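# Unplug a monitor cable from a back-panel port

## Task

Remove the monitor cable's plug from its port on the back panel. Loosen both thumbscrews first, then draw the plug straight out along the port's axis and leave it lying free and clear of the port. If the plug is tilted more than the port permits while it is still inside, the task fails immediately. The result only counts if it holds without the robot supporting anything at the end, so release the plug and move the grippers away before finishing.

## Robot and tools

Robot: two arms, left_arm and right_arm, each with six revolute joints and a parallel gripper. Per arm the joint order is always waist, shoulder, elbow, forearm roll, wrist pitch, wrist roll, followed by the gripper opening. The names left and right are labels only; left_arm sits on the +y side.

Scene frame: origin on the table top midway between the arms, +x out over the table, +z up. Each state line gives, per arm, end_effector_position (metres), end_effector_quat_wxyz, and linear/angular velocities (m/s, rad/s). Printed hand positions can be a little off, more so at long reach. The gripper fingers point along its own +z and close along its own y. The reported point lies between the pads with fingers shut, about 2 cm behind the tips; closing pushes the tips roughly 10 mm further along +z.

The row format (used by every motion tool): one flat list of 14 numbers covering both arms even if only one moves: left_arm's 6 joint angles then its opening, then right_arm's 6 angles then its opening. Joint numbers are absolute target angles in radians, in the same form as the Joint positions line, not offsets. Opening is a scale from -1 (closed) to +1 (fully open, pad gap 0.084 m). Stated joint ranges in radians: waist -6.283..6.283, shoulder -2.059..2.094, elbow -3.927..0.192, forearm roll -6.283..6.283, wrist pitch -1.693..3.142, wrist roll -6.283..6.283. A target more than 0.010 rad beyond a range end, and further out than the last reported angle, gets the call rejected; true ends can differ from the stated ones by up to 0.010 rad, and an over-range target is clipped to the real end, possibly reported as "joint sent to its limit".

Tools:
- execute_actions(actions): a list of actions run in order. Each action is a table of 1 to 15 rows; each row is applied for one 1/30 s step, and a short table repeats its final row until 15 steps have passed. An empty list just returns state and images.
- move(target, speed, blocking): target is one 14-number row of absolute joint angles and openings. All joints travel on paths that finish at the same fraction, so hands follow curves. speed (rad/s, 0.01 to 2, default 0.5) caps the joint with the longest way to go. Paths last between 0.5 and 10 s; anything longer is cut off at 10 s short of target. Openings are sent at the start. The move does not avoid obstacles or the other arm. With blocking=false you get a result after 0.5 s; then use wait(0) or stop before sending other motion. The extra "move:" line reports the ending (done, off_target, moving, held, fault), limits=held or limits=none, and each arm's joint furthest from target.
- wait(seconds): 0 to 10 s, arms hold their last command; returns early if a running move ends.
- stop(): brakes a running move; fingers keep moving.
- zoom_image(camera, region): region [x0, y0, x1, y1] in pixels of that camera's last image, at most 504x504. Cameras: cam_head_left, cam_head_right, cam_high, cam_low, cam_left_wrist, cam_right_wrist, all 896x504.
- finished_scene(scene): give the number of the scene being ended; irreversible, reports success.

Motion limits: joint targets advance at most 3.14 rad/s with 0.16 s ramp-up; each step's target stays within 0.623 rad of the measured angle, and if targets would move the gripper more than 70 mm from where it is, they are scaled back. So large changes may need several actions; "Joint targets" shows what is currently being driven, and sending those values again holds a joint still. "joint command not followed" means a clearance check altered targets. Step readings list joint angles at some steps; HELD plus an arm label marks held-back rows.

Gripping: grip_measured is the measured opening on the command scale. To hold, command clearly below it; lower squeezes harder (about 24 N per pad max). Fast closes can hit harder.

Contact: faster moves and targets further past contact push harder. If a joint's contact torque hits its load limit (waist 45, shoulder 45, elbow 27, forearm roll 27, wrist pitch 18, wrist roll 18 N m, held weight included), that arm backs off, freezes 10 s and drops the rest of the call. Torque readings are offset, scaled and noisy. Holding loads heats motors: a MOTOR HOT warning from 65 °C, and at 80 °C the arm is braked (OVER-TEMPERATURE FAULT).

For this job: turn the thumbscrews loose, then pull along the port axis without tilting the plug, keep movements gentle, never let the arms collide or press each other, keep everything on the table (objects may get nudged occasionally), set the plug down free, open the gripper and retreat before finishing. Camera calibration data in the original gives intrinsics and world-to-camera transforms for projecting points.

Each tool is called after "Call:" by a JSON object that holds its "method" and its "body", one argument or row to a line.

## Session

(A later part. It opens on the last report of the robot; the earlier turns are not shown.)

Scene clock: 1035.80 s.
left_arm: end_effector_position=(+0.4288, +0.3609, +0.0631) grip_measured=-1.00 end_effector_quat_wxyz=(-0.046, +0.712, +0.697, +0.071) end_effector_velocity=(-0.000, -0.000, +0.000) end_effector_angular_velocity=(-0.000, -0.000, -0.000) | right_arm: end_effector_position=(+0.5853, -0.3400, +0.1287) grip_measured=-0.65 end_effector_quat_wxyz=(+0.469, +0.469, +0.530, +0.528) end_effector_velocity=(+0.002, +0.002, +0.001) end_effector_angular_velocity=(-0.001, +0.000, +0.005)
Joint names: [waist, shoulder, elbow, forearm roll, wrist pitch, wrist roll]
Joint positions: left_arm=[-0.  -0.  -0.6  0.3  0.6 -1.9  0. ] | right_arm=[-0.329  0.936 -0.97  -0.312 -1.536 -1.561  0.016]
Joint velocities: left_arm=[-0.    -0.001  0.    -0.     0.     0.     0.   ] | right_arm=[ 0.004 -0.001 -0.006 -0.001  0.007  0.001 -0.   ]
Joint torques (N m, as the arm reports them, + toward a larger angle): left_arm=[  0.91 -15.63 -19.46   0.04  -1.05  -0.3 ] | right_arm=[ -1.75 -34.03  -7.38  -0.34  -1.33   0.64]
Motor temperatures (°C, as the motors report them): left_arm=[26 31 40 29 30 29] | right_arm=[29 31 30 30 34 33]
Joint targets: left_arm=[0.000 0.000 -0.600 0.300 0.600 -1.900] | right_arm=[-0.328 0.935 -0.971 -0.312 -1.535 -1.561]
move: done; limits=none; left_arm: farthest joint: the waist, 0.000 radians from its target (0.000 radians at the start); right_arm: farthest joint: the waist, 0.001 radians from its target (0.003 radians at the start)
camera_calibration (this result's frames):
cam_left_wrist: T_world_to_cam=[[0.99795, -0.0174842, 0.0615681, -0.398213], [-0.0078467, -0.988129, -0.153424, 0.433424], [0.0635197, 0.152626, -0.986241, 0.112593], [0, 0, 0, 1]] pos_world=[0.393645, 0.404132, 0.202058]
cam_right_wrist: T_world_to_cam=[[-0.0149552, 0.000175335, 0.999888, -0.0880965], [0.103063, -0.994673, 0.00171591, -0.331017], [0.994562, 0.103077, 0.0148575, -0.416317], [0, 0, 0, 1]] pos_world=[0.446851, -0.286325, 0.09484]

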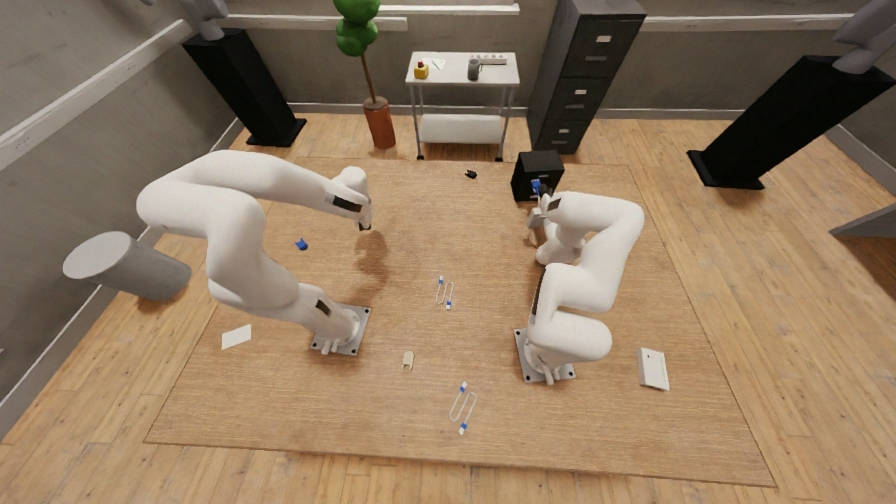

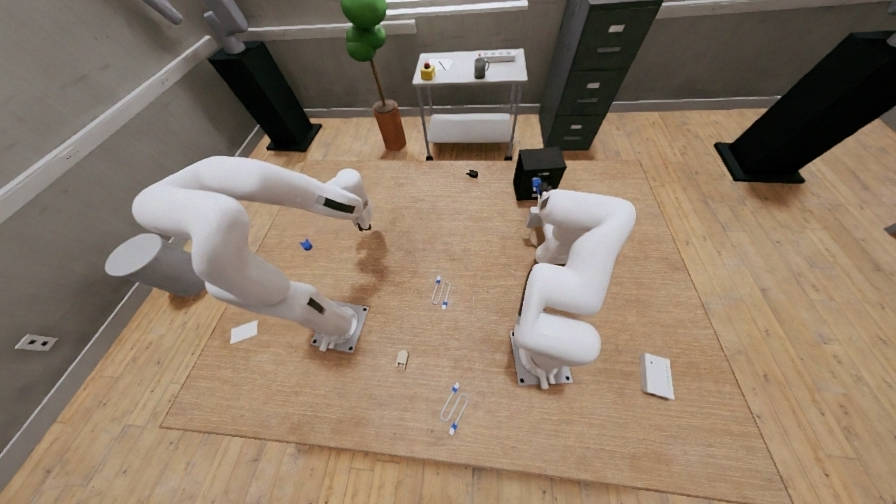

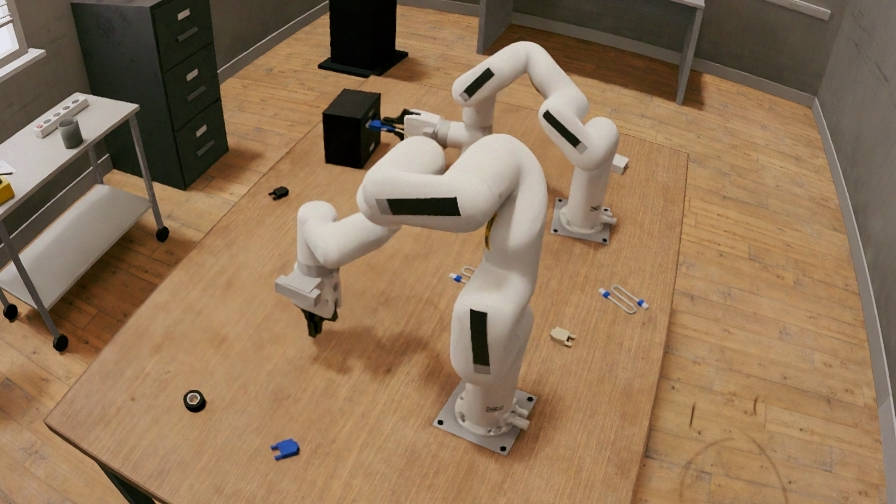

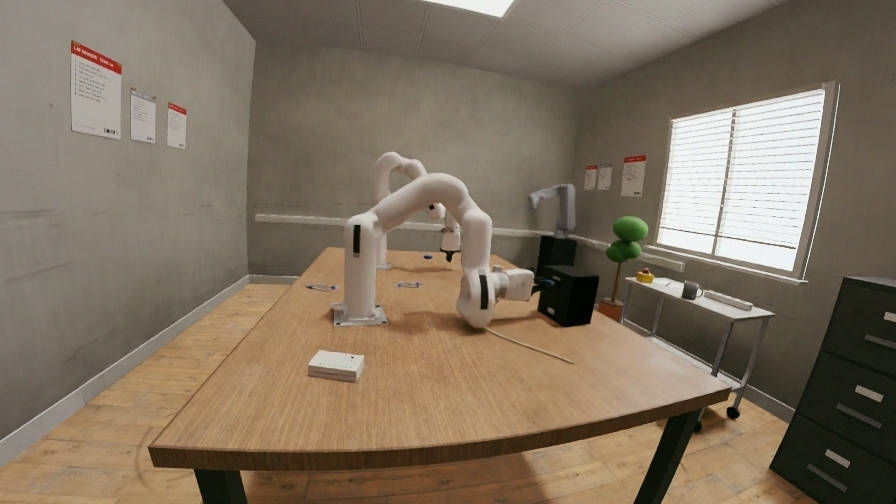

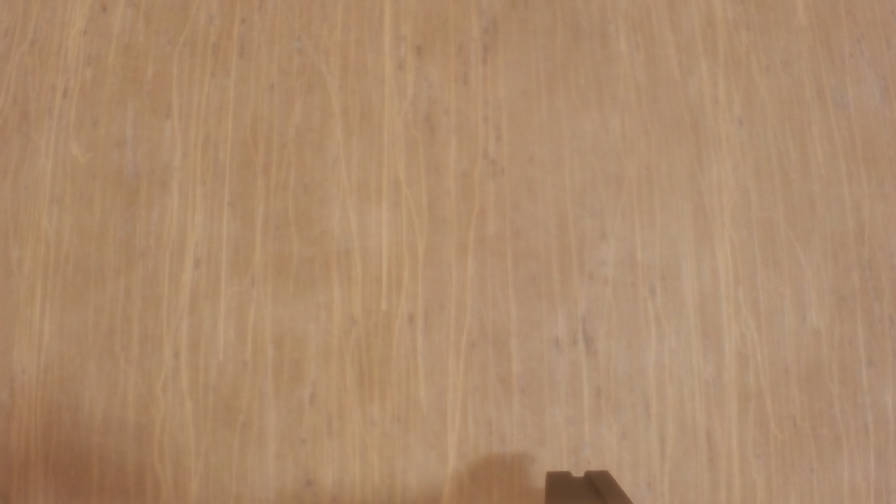

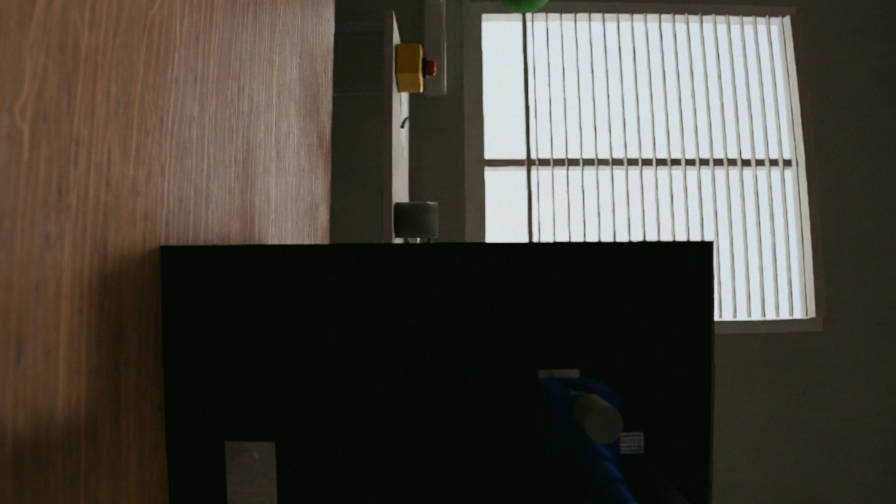

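Free.

Call:
{"method": "move", "body": {
  "target": [0,0,-0.6,0.3,0.6,-1.9,-1,-0.355,0.908,-0.846,-0.339,-1.633,-1.59,-1],
  "speed": 0.04
}}

Call:
{"method": "move", "body": {
  "target": [0,0,-0.6,0.3,0.6,-1.9,-1,-0.355,0.7,-0.52,-0.339,-1.24,-1.59,-1],
  "speed": 0.2
}}

Call:
{"method": "move", "body": {
  "target": [0,0,-0.6,0.3,0.6,-1.9,-1,-0.355,0.7,-0.52,-0.339,-1.24,-1.59,-0.3]
}}

Call:
{"method": "move", "body": {
  "target": [0,0,-0.6,0.3,0.6,-1.9,-1,-0.5,0.6,-0.3,-0.1,-1.36,-1.59,-0.3],
  "speed": 0.2
}}

Scene clock: 1060.37 s.
left_arm: end_effector_position=(+0.4288, +0.3609, +0.0631) grip_measured=-1.00 end_effector_quat_wxyz=(-0.046, +0.712, +0.697, +0.071) end_effector_velocity=(+0.000, +0.000, +0.000) end_effector_angular_velocity=(-0.000, -0.001, +0.001) | right_arm: end_effector_position=(+0.5474, -0.3434, +0.1302) grip_measured=-0.65 end_effector_quat_wxyz=(+0.470, +0.469, +0.528, +0.530) end_effector_velocity=(-0.001, -0.000, +0.001) end_effector_angular_velocity=(+0.001, -0.002, -0.000)
Joint names: [waist, shoulder, elbow, forearm roll, wrist pitch, wrist roll]
Joint positions: left_arm=[ 0.   0.  -0.6  0.3  0.6 -1.9  0. ] | right_arm=[-0.355  0.908 -0.846 -0.339 -1.633 -1.59   0.016]
Joint velocities: left_arm=[ 0.001 -0.001  0.    -0.    -0.     0.     0.   ] | right_arm=[-0.001 -0.001  0.002 -0.    -0.003  0.001 -0.   ]
Joint torques (N m, as the arm reports them, + toward a larger angle): left_arm=[  0.5  -16.02 -19.86   0.04  -1.19  -0.46] | right_arm=[ -1.64 -31.8   -6.1   -0.34  -1.19   0.49]
Motor temperatures (°C, as the motors report them): left_arm=[26 31 40 29 30 29] | right_arm=[29 31 30 30 34 33]
Joint targets: left_arm=[0.000 0.000 -0.600 0.300 0.600 -1.900] | right_arm=[-0.355 0.908 -0.846 -0.339 -1.633 -1.590]
move: done; limits=none; left_arm: farthest joint: the waist, 0.000 radians from its target (0.000 radians at the start); right_arm: farthest joint: the waist, 0.000 radians from its target (0.027 radians at the start)
camera_calibration (this result's frames):
cam_left_wrist: T_world_to_cam=[[0.99795, -0.0174843, 0.0615679, -0.398213], [-0.00784687, -0.988129, -0.153424, 0.433424], [0.0635196, 0.152626, -0.986241, 0.112593], [0, 0, 0, 1]] pos_world=[0.393645, 0.404132, 0.202058]
cam_right_wrist: T_world_to_cam=[[-0.0199435, -0.00266672, 0.999798, -0.0883225], [0.103419, -0.994638, -0.000590003, -0.33035], [0.994438, 0.103386, 0.0201124, -0.378836], [0, 0, 0, 1]] pos_world=[0.409132, -0.289647, 0.095729]

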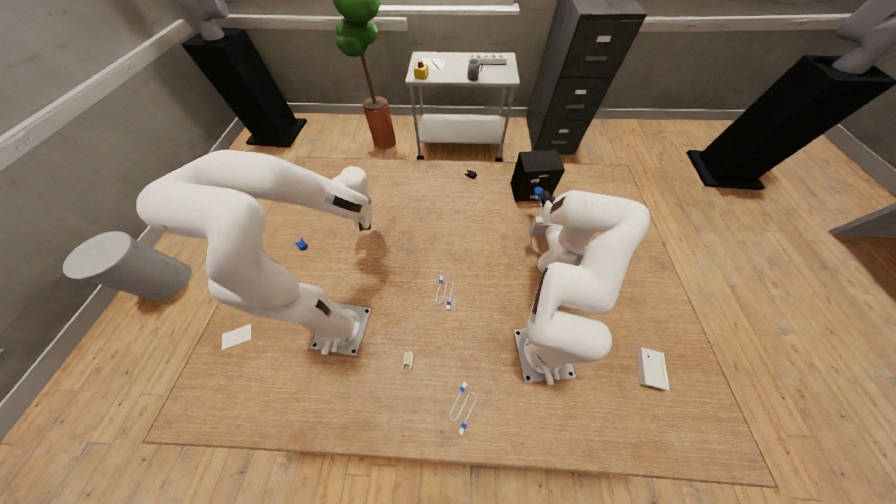

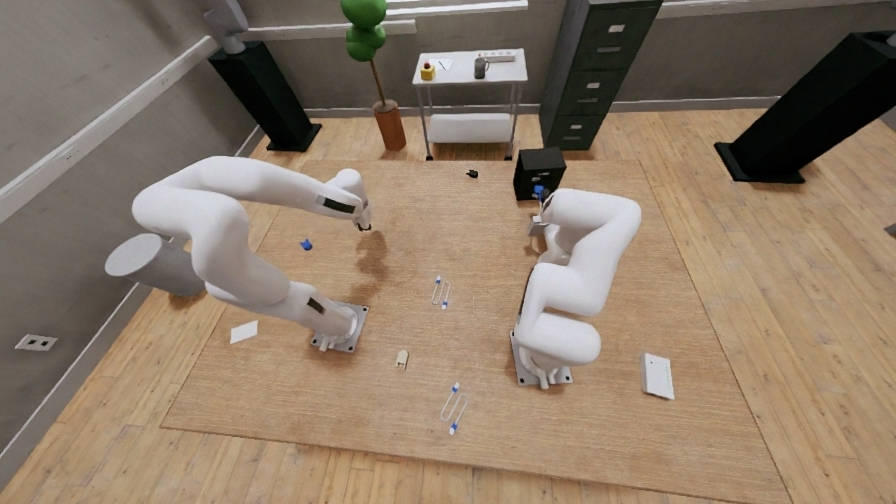

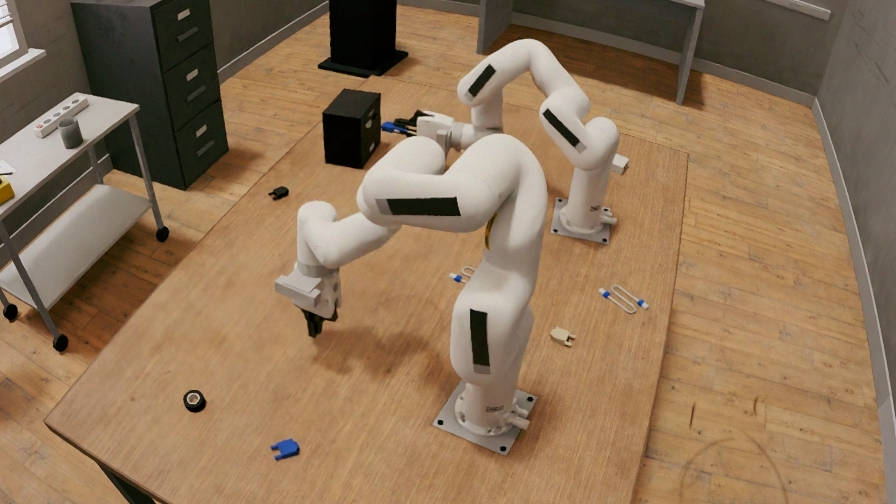

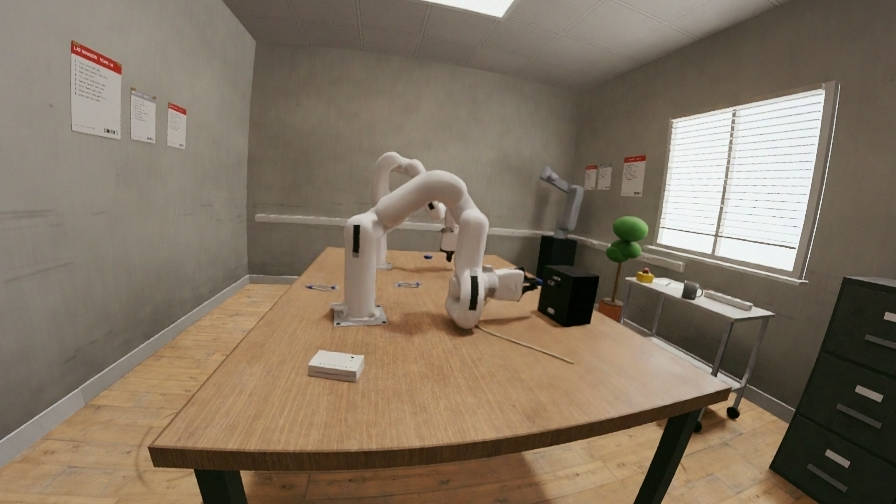

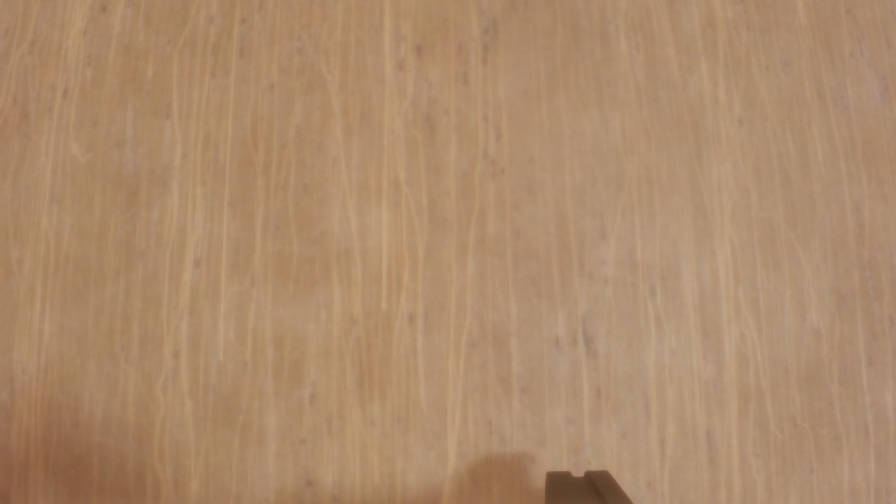

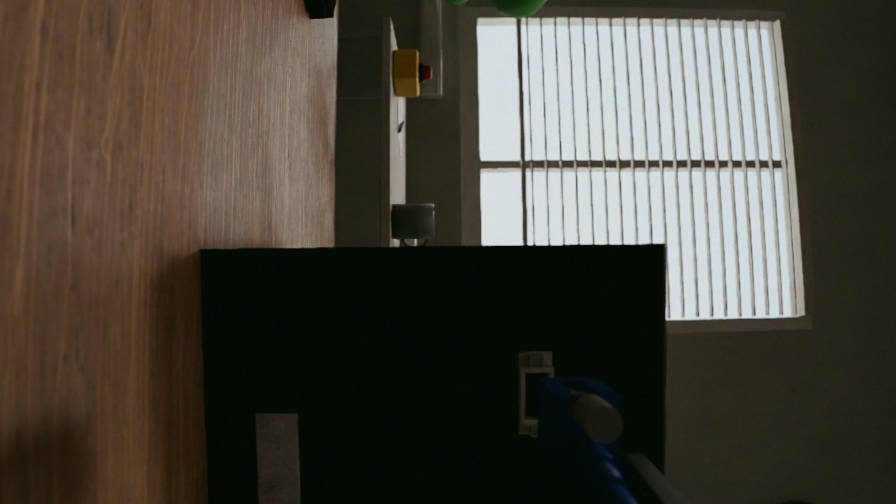

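Scene clock: 1062.80 s.
left_arm: end_effector_position=(+0.4288, +0.3609, +0.0631) grip_measured=-1.00 end_effector_quat_wxyz=(-0.046, +0.712, +0.697, +0.071) end_effector_velocity=(-0.001, -0.000, -0.001) end_effector_angular_velocity=(+0.000, +0.002, -0.001) | right_arm: end_effector_position=(+0.4804, -0.3230, +0.0454) grip_measured=-0.65 end_effector_quat_wxyz=(+0.324, +0.577, +0.638, +0.395) end_effector_velocity=(-0.001, +0.000, -0.001) end_effector_angular_velocity=(-0.001, +0.005, +0.001)
Joint names: [waist, shoulder, elbow, forearm roll, wrist pitch, wrist roll]
Joint positions: left_arm=[-0.   0.  -0.6  0.3  0.6 -1.9  0. ] | right_arm=[-0.355  0.7   -0.52  -0.339 -1.24  -1.59   0.016]
Joint velocities: left_arm=[-0.     0.001  0.001 -0.     0.001  0.     0.   ] | right_arm=[ 0.    -0.002  0.002 -0.     0.004 -0.001 -0.   ]
Joint torques (N m, as the arm reports them, + toward a larger angle): left_arm=[  0.62 -15.38 -19.5    0.26  -1.09  -0.53] | right_arm=[ -1.86 -26.82  -4.17  -0.28  -1.63   0.45]
Motor temperatures (°C, as the motors report them): left_arm=[26 31 40 29 30 29] | right_arm=[29 31 30 30 34 33]
Joint targets: left_arm=[0.000 0.000 -0.600 0.300 0.600 -1.900] | right_arm=[-0.355 0.700 -0.520 -0.339 -1.240 -1.590]
move: done; limits=none; left_arm: farthest joint: the waist, 0.000 radians from its target (0.000 radians at the start); right_arm: farthest joint: the waist, 0.000 radians from its target (0.000 radians at the start)
camera_calibration (this result's frames):
cam_left_wrist: T_world_to_cam=[[0.99795, -0.0174841, 0.0615682, -0.398213], [-0.00784664, -0.988129, -0.153424, 0.433424], [0.0635198, 0.152626, -0.986241, 0.112593], [0, 0, 0, 1]] pos_world=[0.393645, 0.404132, 0.202058]
cam_right_wrist: T_world_to_cam=[[0.465885, 0.0214724, 0.884585, -0.225197], [0.110516, -0.993289, -0.0340947, -0.30466], [0.877916, 0.113645, -0.465132, -0.231326], [0, 0, 0, 1]] pos_world=[0.341671, -0.271491, 0.0812218]

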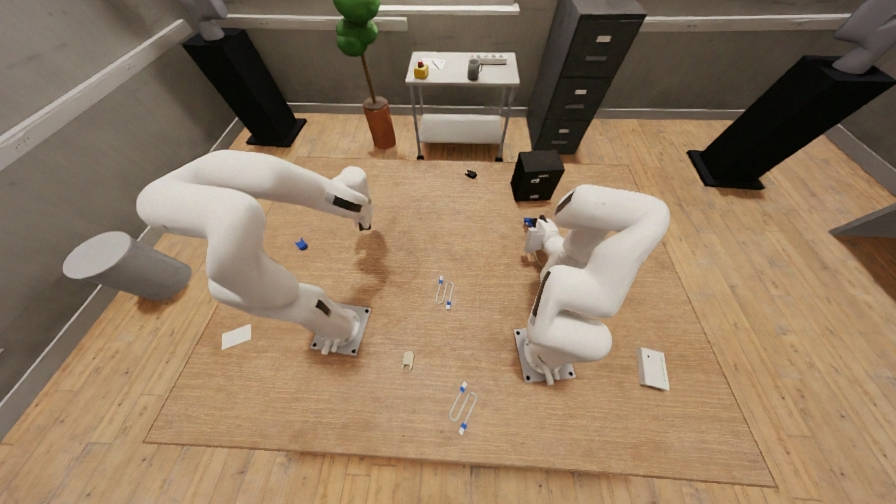

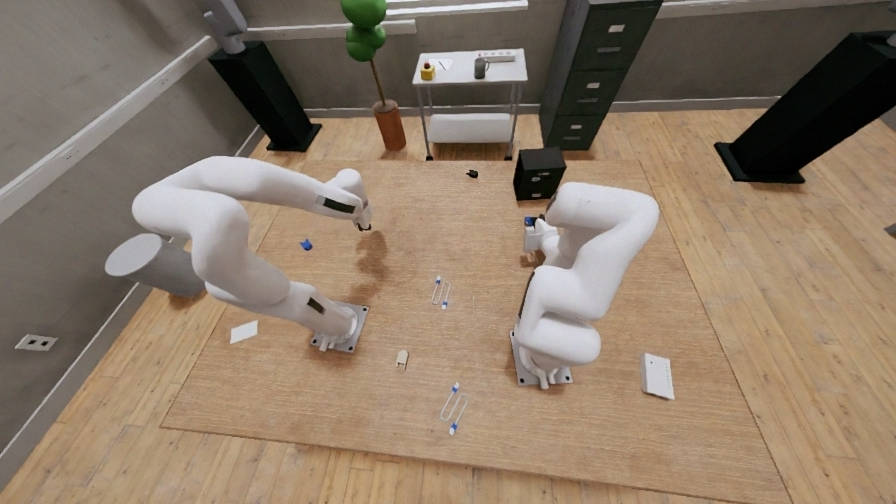

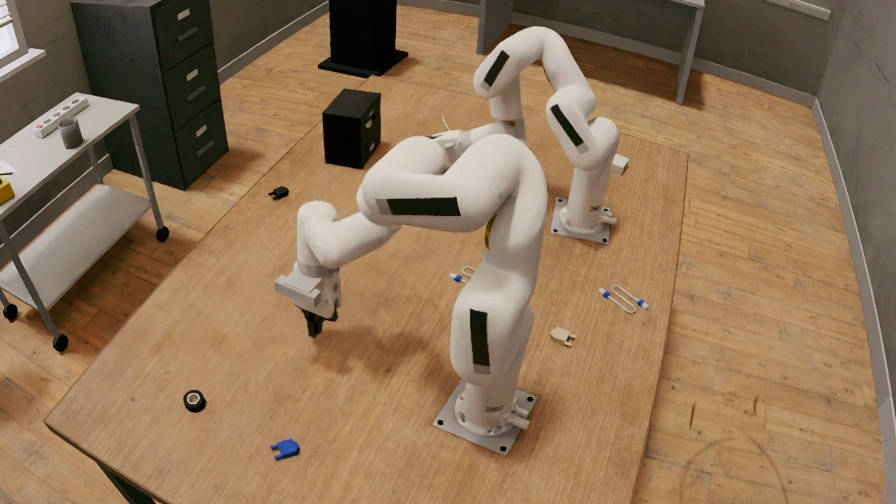

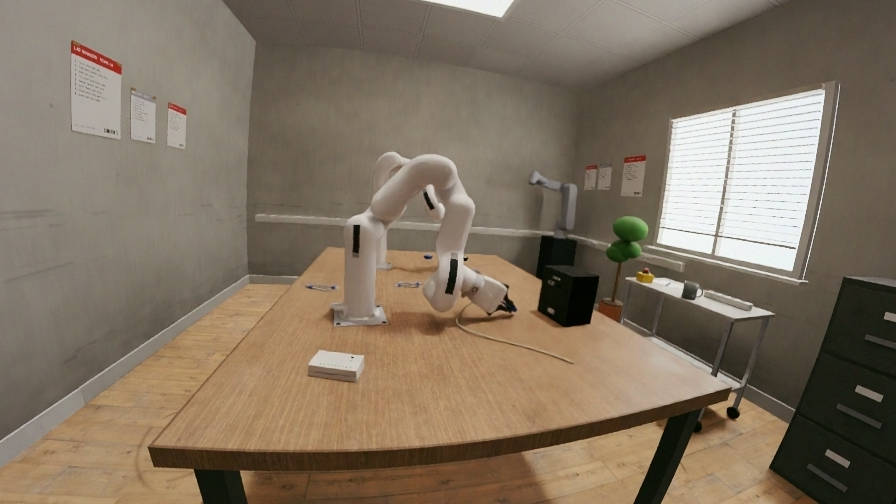

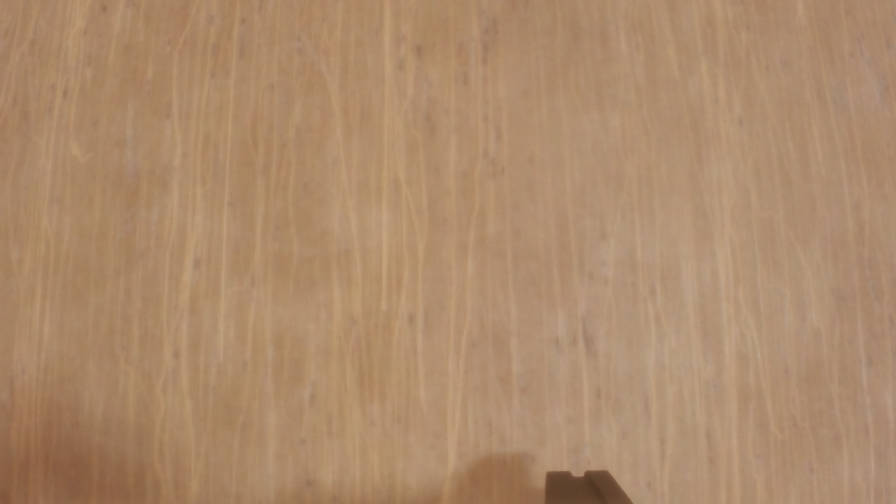

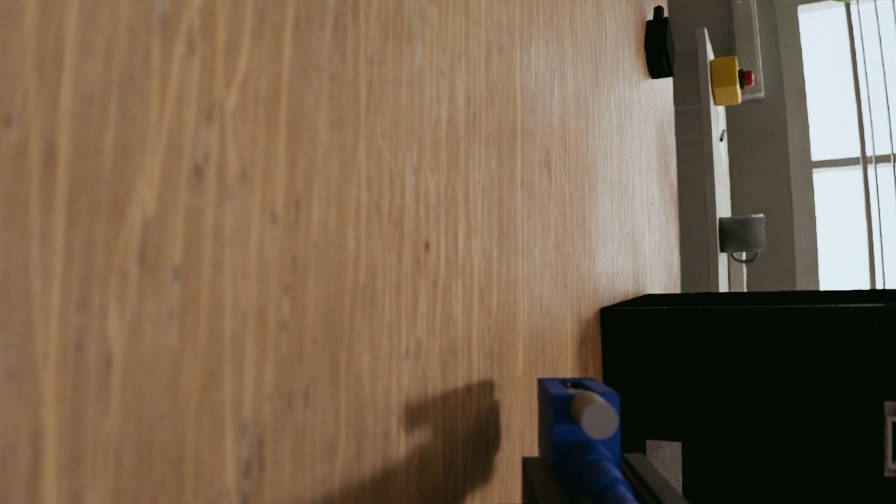

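Scene clock: 1063.50 s.
left_arm: end_effector_position=(+0.4288, +0.3609, +0.0631) grip_measured=-1.00 end_effector_quat_wxyz=(-0.046, +0.712, +0.697, +0.071) end_effector_velocity=(+0.000, -0.000, -0.000) end_effector_angular_velocity=(-0.000, -0.001, +0.000) | right_arm: end_effector_position=(+0.4803, -0.3230, +0.0453) grip_measured=-0.32 end_effector_quat_wxyz=(+0.324, +0.577, +0.638, +0.395) end_effector_velocity=(-0.000, +0.001, -0.000) end_effector_angular_velocity=(+0.002, -0.000, +0.001)
Joint names: [waist, shoulder, elbow, forearm roll, wrist pitch, wrist roll]
Joint positions: left_arm=[ 0.   0.  -0.6  0.3  0.6 -1.9  0. ] | right_arm=[-0.355  0.7   -0.52  -0.339 -1.24  -1.59   0.03 ]
Joint velocities: left_arm=[-0.001  0.001 -0.001 -0.    -0.001 -0.001  0.   ] | right_arm=[ 0.001  0.001  0.    -0.001 -0.001  0.001  0.   ]
Joint torques (N m, as the arm reports them, + toward a larger angle): left_arm=[  0.96 -15.   -19.73   0.24  -1.11  -0.47] | right_arm=[ -1.69 -26.53  -4.37  -0.13  -1.44   0.61]
Motor temperatures (°C, as the motors report them): left_arm=[26 31 40 29 30 29] | right_arm=[29 31 30 30 34 33]
Joint targets: left_arm=[0.000 0.000 -0.600 0.300 0.600 -1.900] | right_arm=[-0.355 0.700 -0.520 -0.339 -1.240 -1.590]
move: done; limits=none; left_arm: farthest joint: the waist, 0.000 radians from its target (0.000 radians at the start); right_arm: farthest joint: the waist, 0.000 radians from its target (0.000 radians at the start)
camera_calibration (this result's frames):
cam_left_wrist: T_world_to_cam=[[0.99795, -0.0174841, 0.0615681, -0.398213], [-0.00784663, -0.988129, -0.153424, 0.433424], [0.0635197, 0.152626, -0.986241, 0.112593], [0, 0, 0, 1]] pos_world=[0.393645, 0.404132, 0.202058]
cam_right_wrist: T_world_to_cam=[[0.466179, 0.0214844, 0.884429, -0.225244], [0.110531, -0.993286, -0.0341319, -0.304633], [0.877758, 0.113669, -0.465424, -0.231178], [0, 0, 0, 1]] pos_world=[0.341594, -0.271471, 0.0812184]

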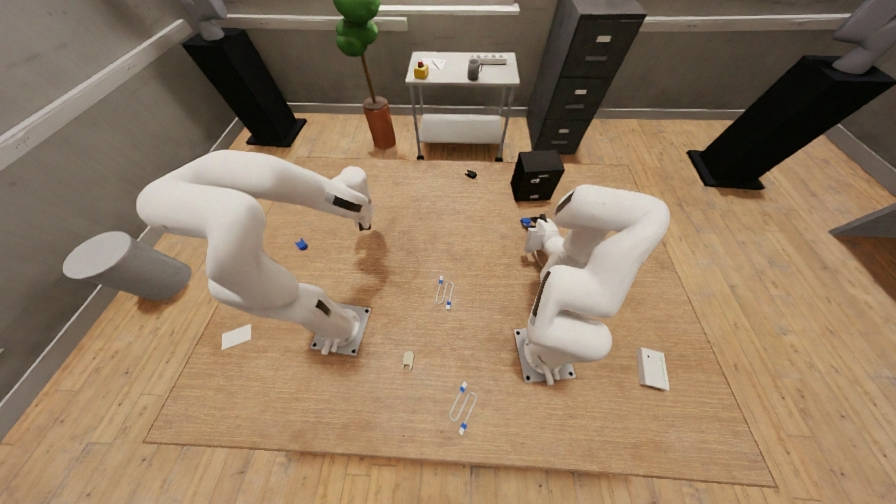

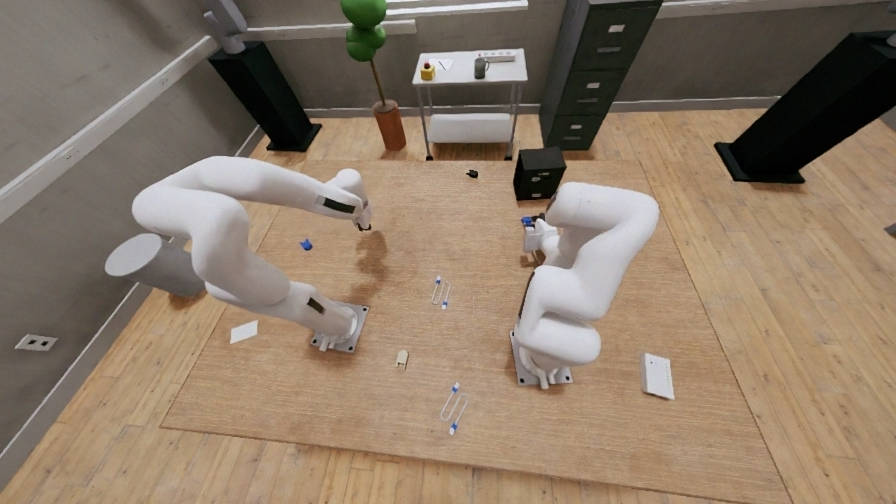

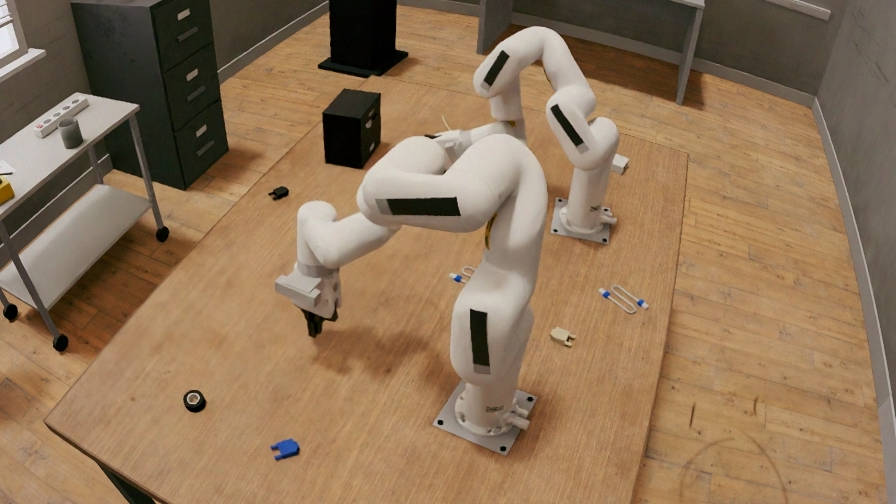

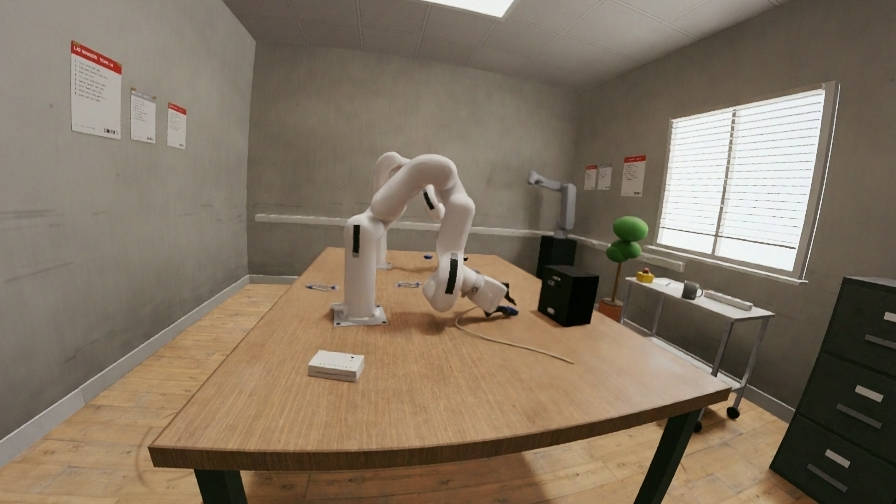

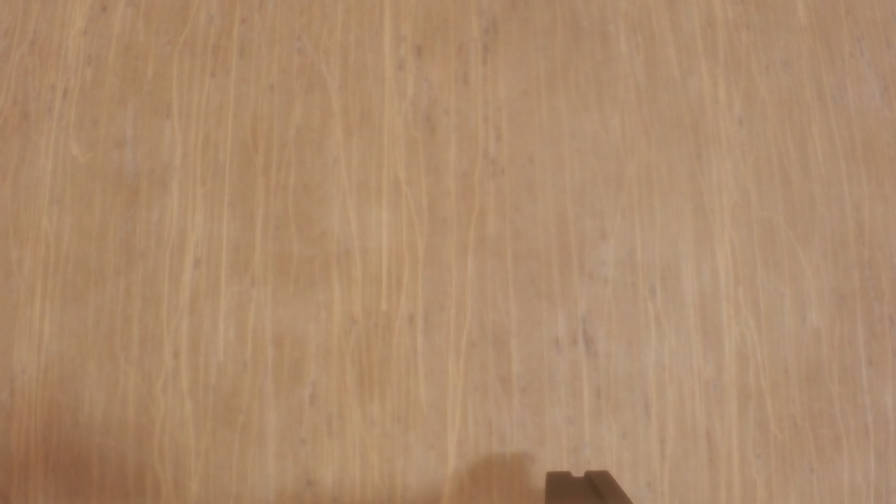

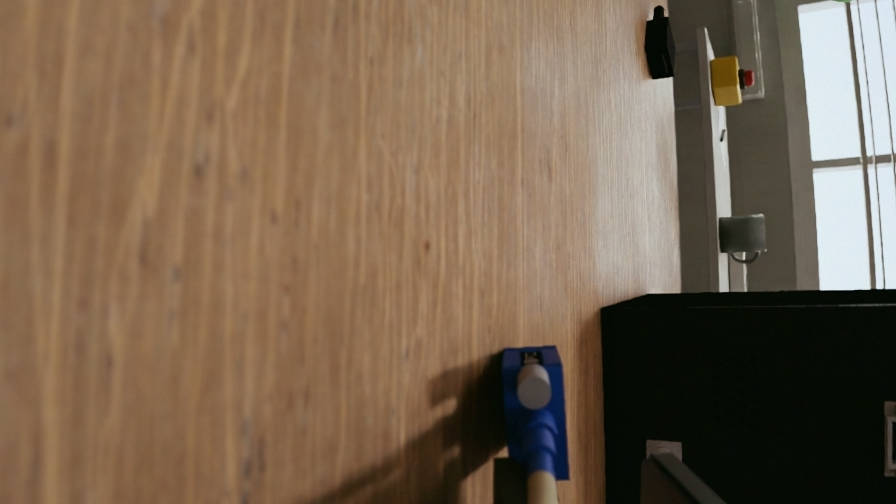

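Scene clock: 1065.17 s.
left_arm: end_effector_position=(+0.4288, +0.3609, +0.0631) grip_measured=-1.00 end_effector_quat_wxyz=(-0.046, +0.712, +0.697, +0.071) end_effector_velocity=(-0.000, +0.000, +0.000) end_effector_angular_velocity=(-0.000, -0.000, +0.001) | right_arm: end_effector_position=(+0.4059, -0.4333, +0.0652) grip_measured=-0.32 end_effector_quat_wxyz=(+0.398, +0.685, +0.524, +0.313) end_effector_velocity=(-0.001, -0.001, +0.001) end_effector_angular_velocity=(+0.001, -0.002, -0.005)
Joint names: [waist, shoulder, elbow, forearm roll, wrist pitch, wrist roll]
Joint positions: left_arm=[ 0.  -0.  -0.6  0.3  0.6 -1.9  0. ] | right_arm=[-0.5   0.6  -0.3  -0.1  -1.36 -1.59  0.03]
Joint velocities: left_arm=[ 0.    -0.001  0.    -0.     0.    -0.     0.   ] | right_arm=[-0.002 -0.002  0.002  0.002 -0.003  0.002 -0.   ]
Joint torques (N m, as the arm reports them, + toward a larger angle): left_arm=[ -0.05 -15.18 -19.39   0.89  -1.26  -0.66] | right_arm=[ -1.81 -22.48  -2.53  -0.24  -1.6    0.38]
Motor temperatures (°C, as the motors report them): left_arm=[26 31 40 29 30 29] | right_arm=[29 31 30 30 34 33]
Joint targets: left_arm=[0.000 0.000 -0.600 0.300 0.600 -1.900] | right_arm=[-0.500 0.600 -0.300 -0.100 -1.360 -1.590]
move: done; limits=none; left_arm: farthest joint: the waist, 0.000 radians from its target (0.000 radians at the start); right_arm: farthest joint: the waist, 0.000 radians from its target (0.145 radians at the start)
camera_calibration (this result's frames):
cam_left_wrist: T_world_to_cam=[[0.99795, -0.0174842, 0.0615681, -0.398213], [-0.0078467, -0.988129, -0.153424, 0.433424], [0.0635197, 0.152626, -0.986241, 0.112593], [0, 0, 0, 1]] pos_world=[0.393645, 0.404132, 0.202058]
cam_right_wrist: T_world_to_cam=[[0.454804, -0.130501, 0.880978, -0.2668], [-0.268458, -0.963283, -0.00410231, -0.240431], [0.849166, -0.23464, -0.473139, -0.282888], [0, 0, 0, 1]] pos_world=[0.297015, -0.332798, 0.100213]

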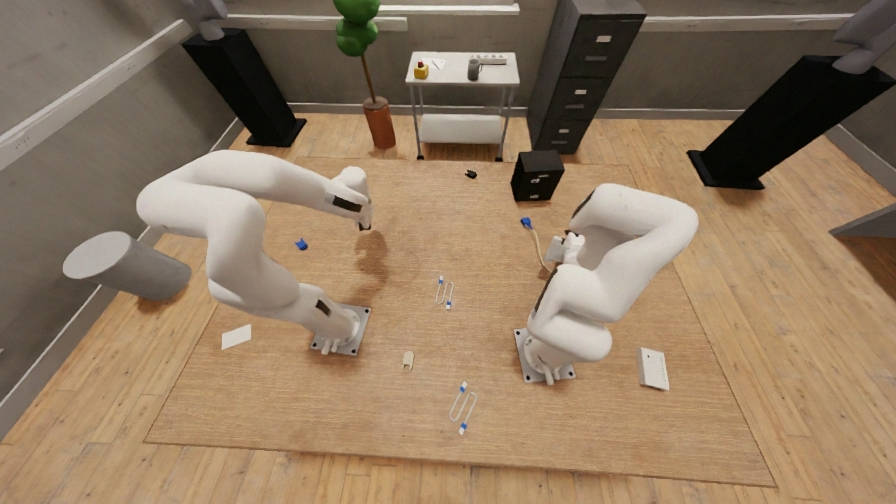

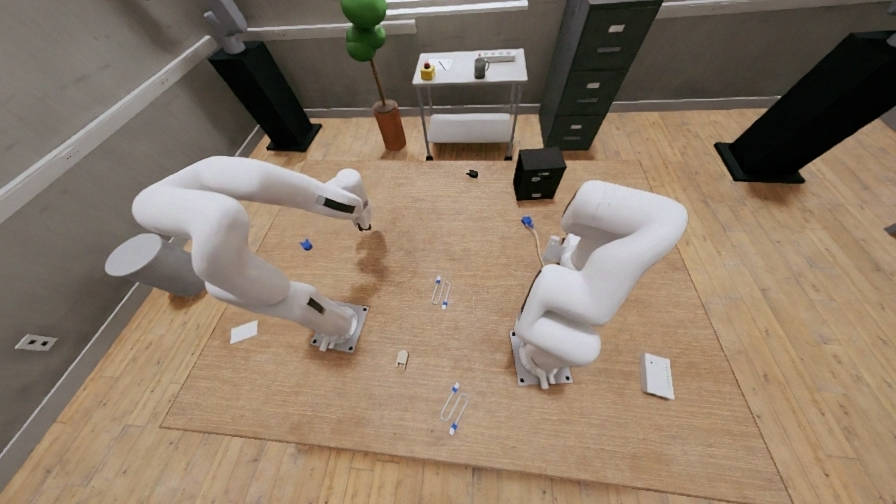

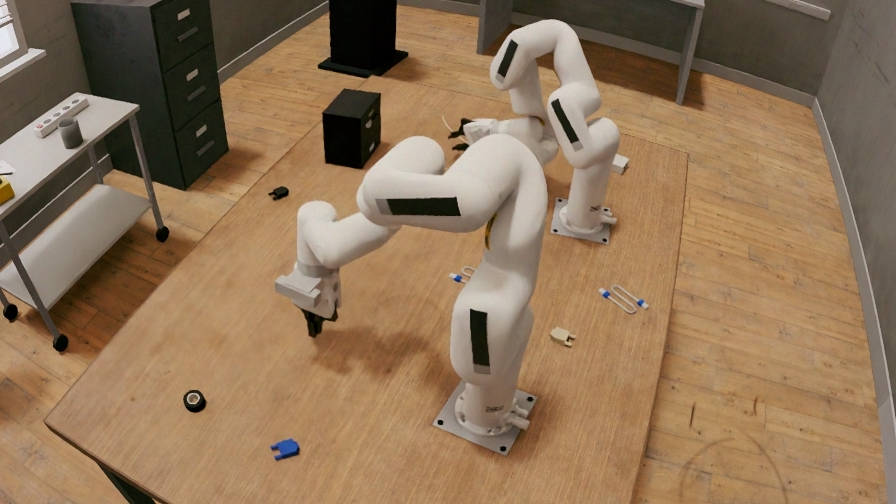

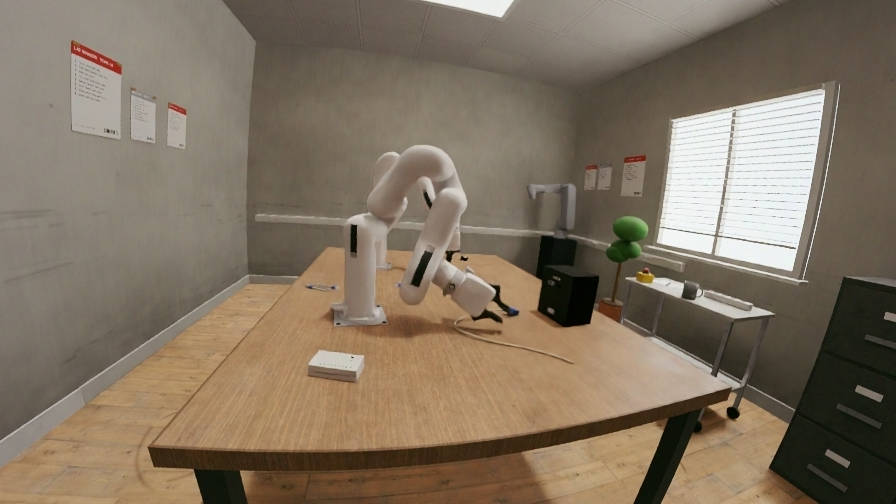

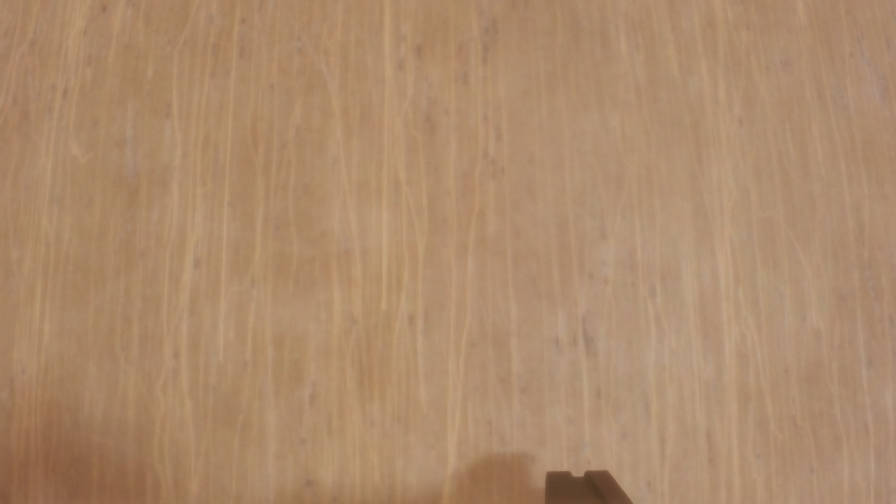

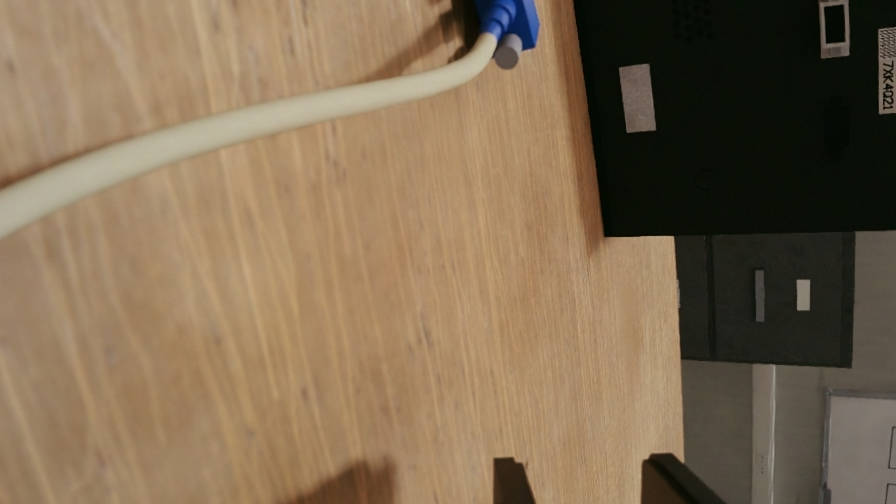

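Call:
{"method": "finished_scene", "body": {
  "scene": 2
}}

The scene is finished: the task was done.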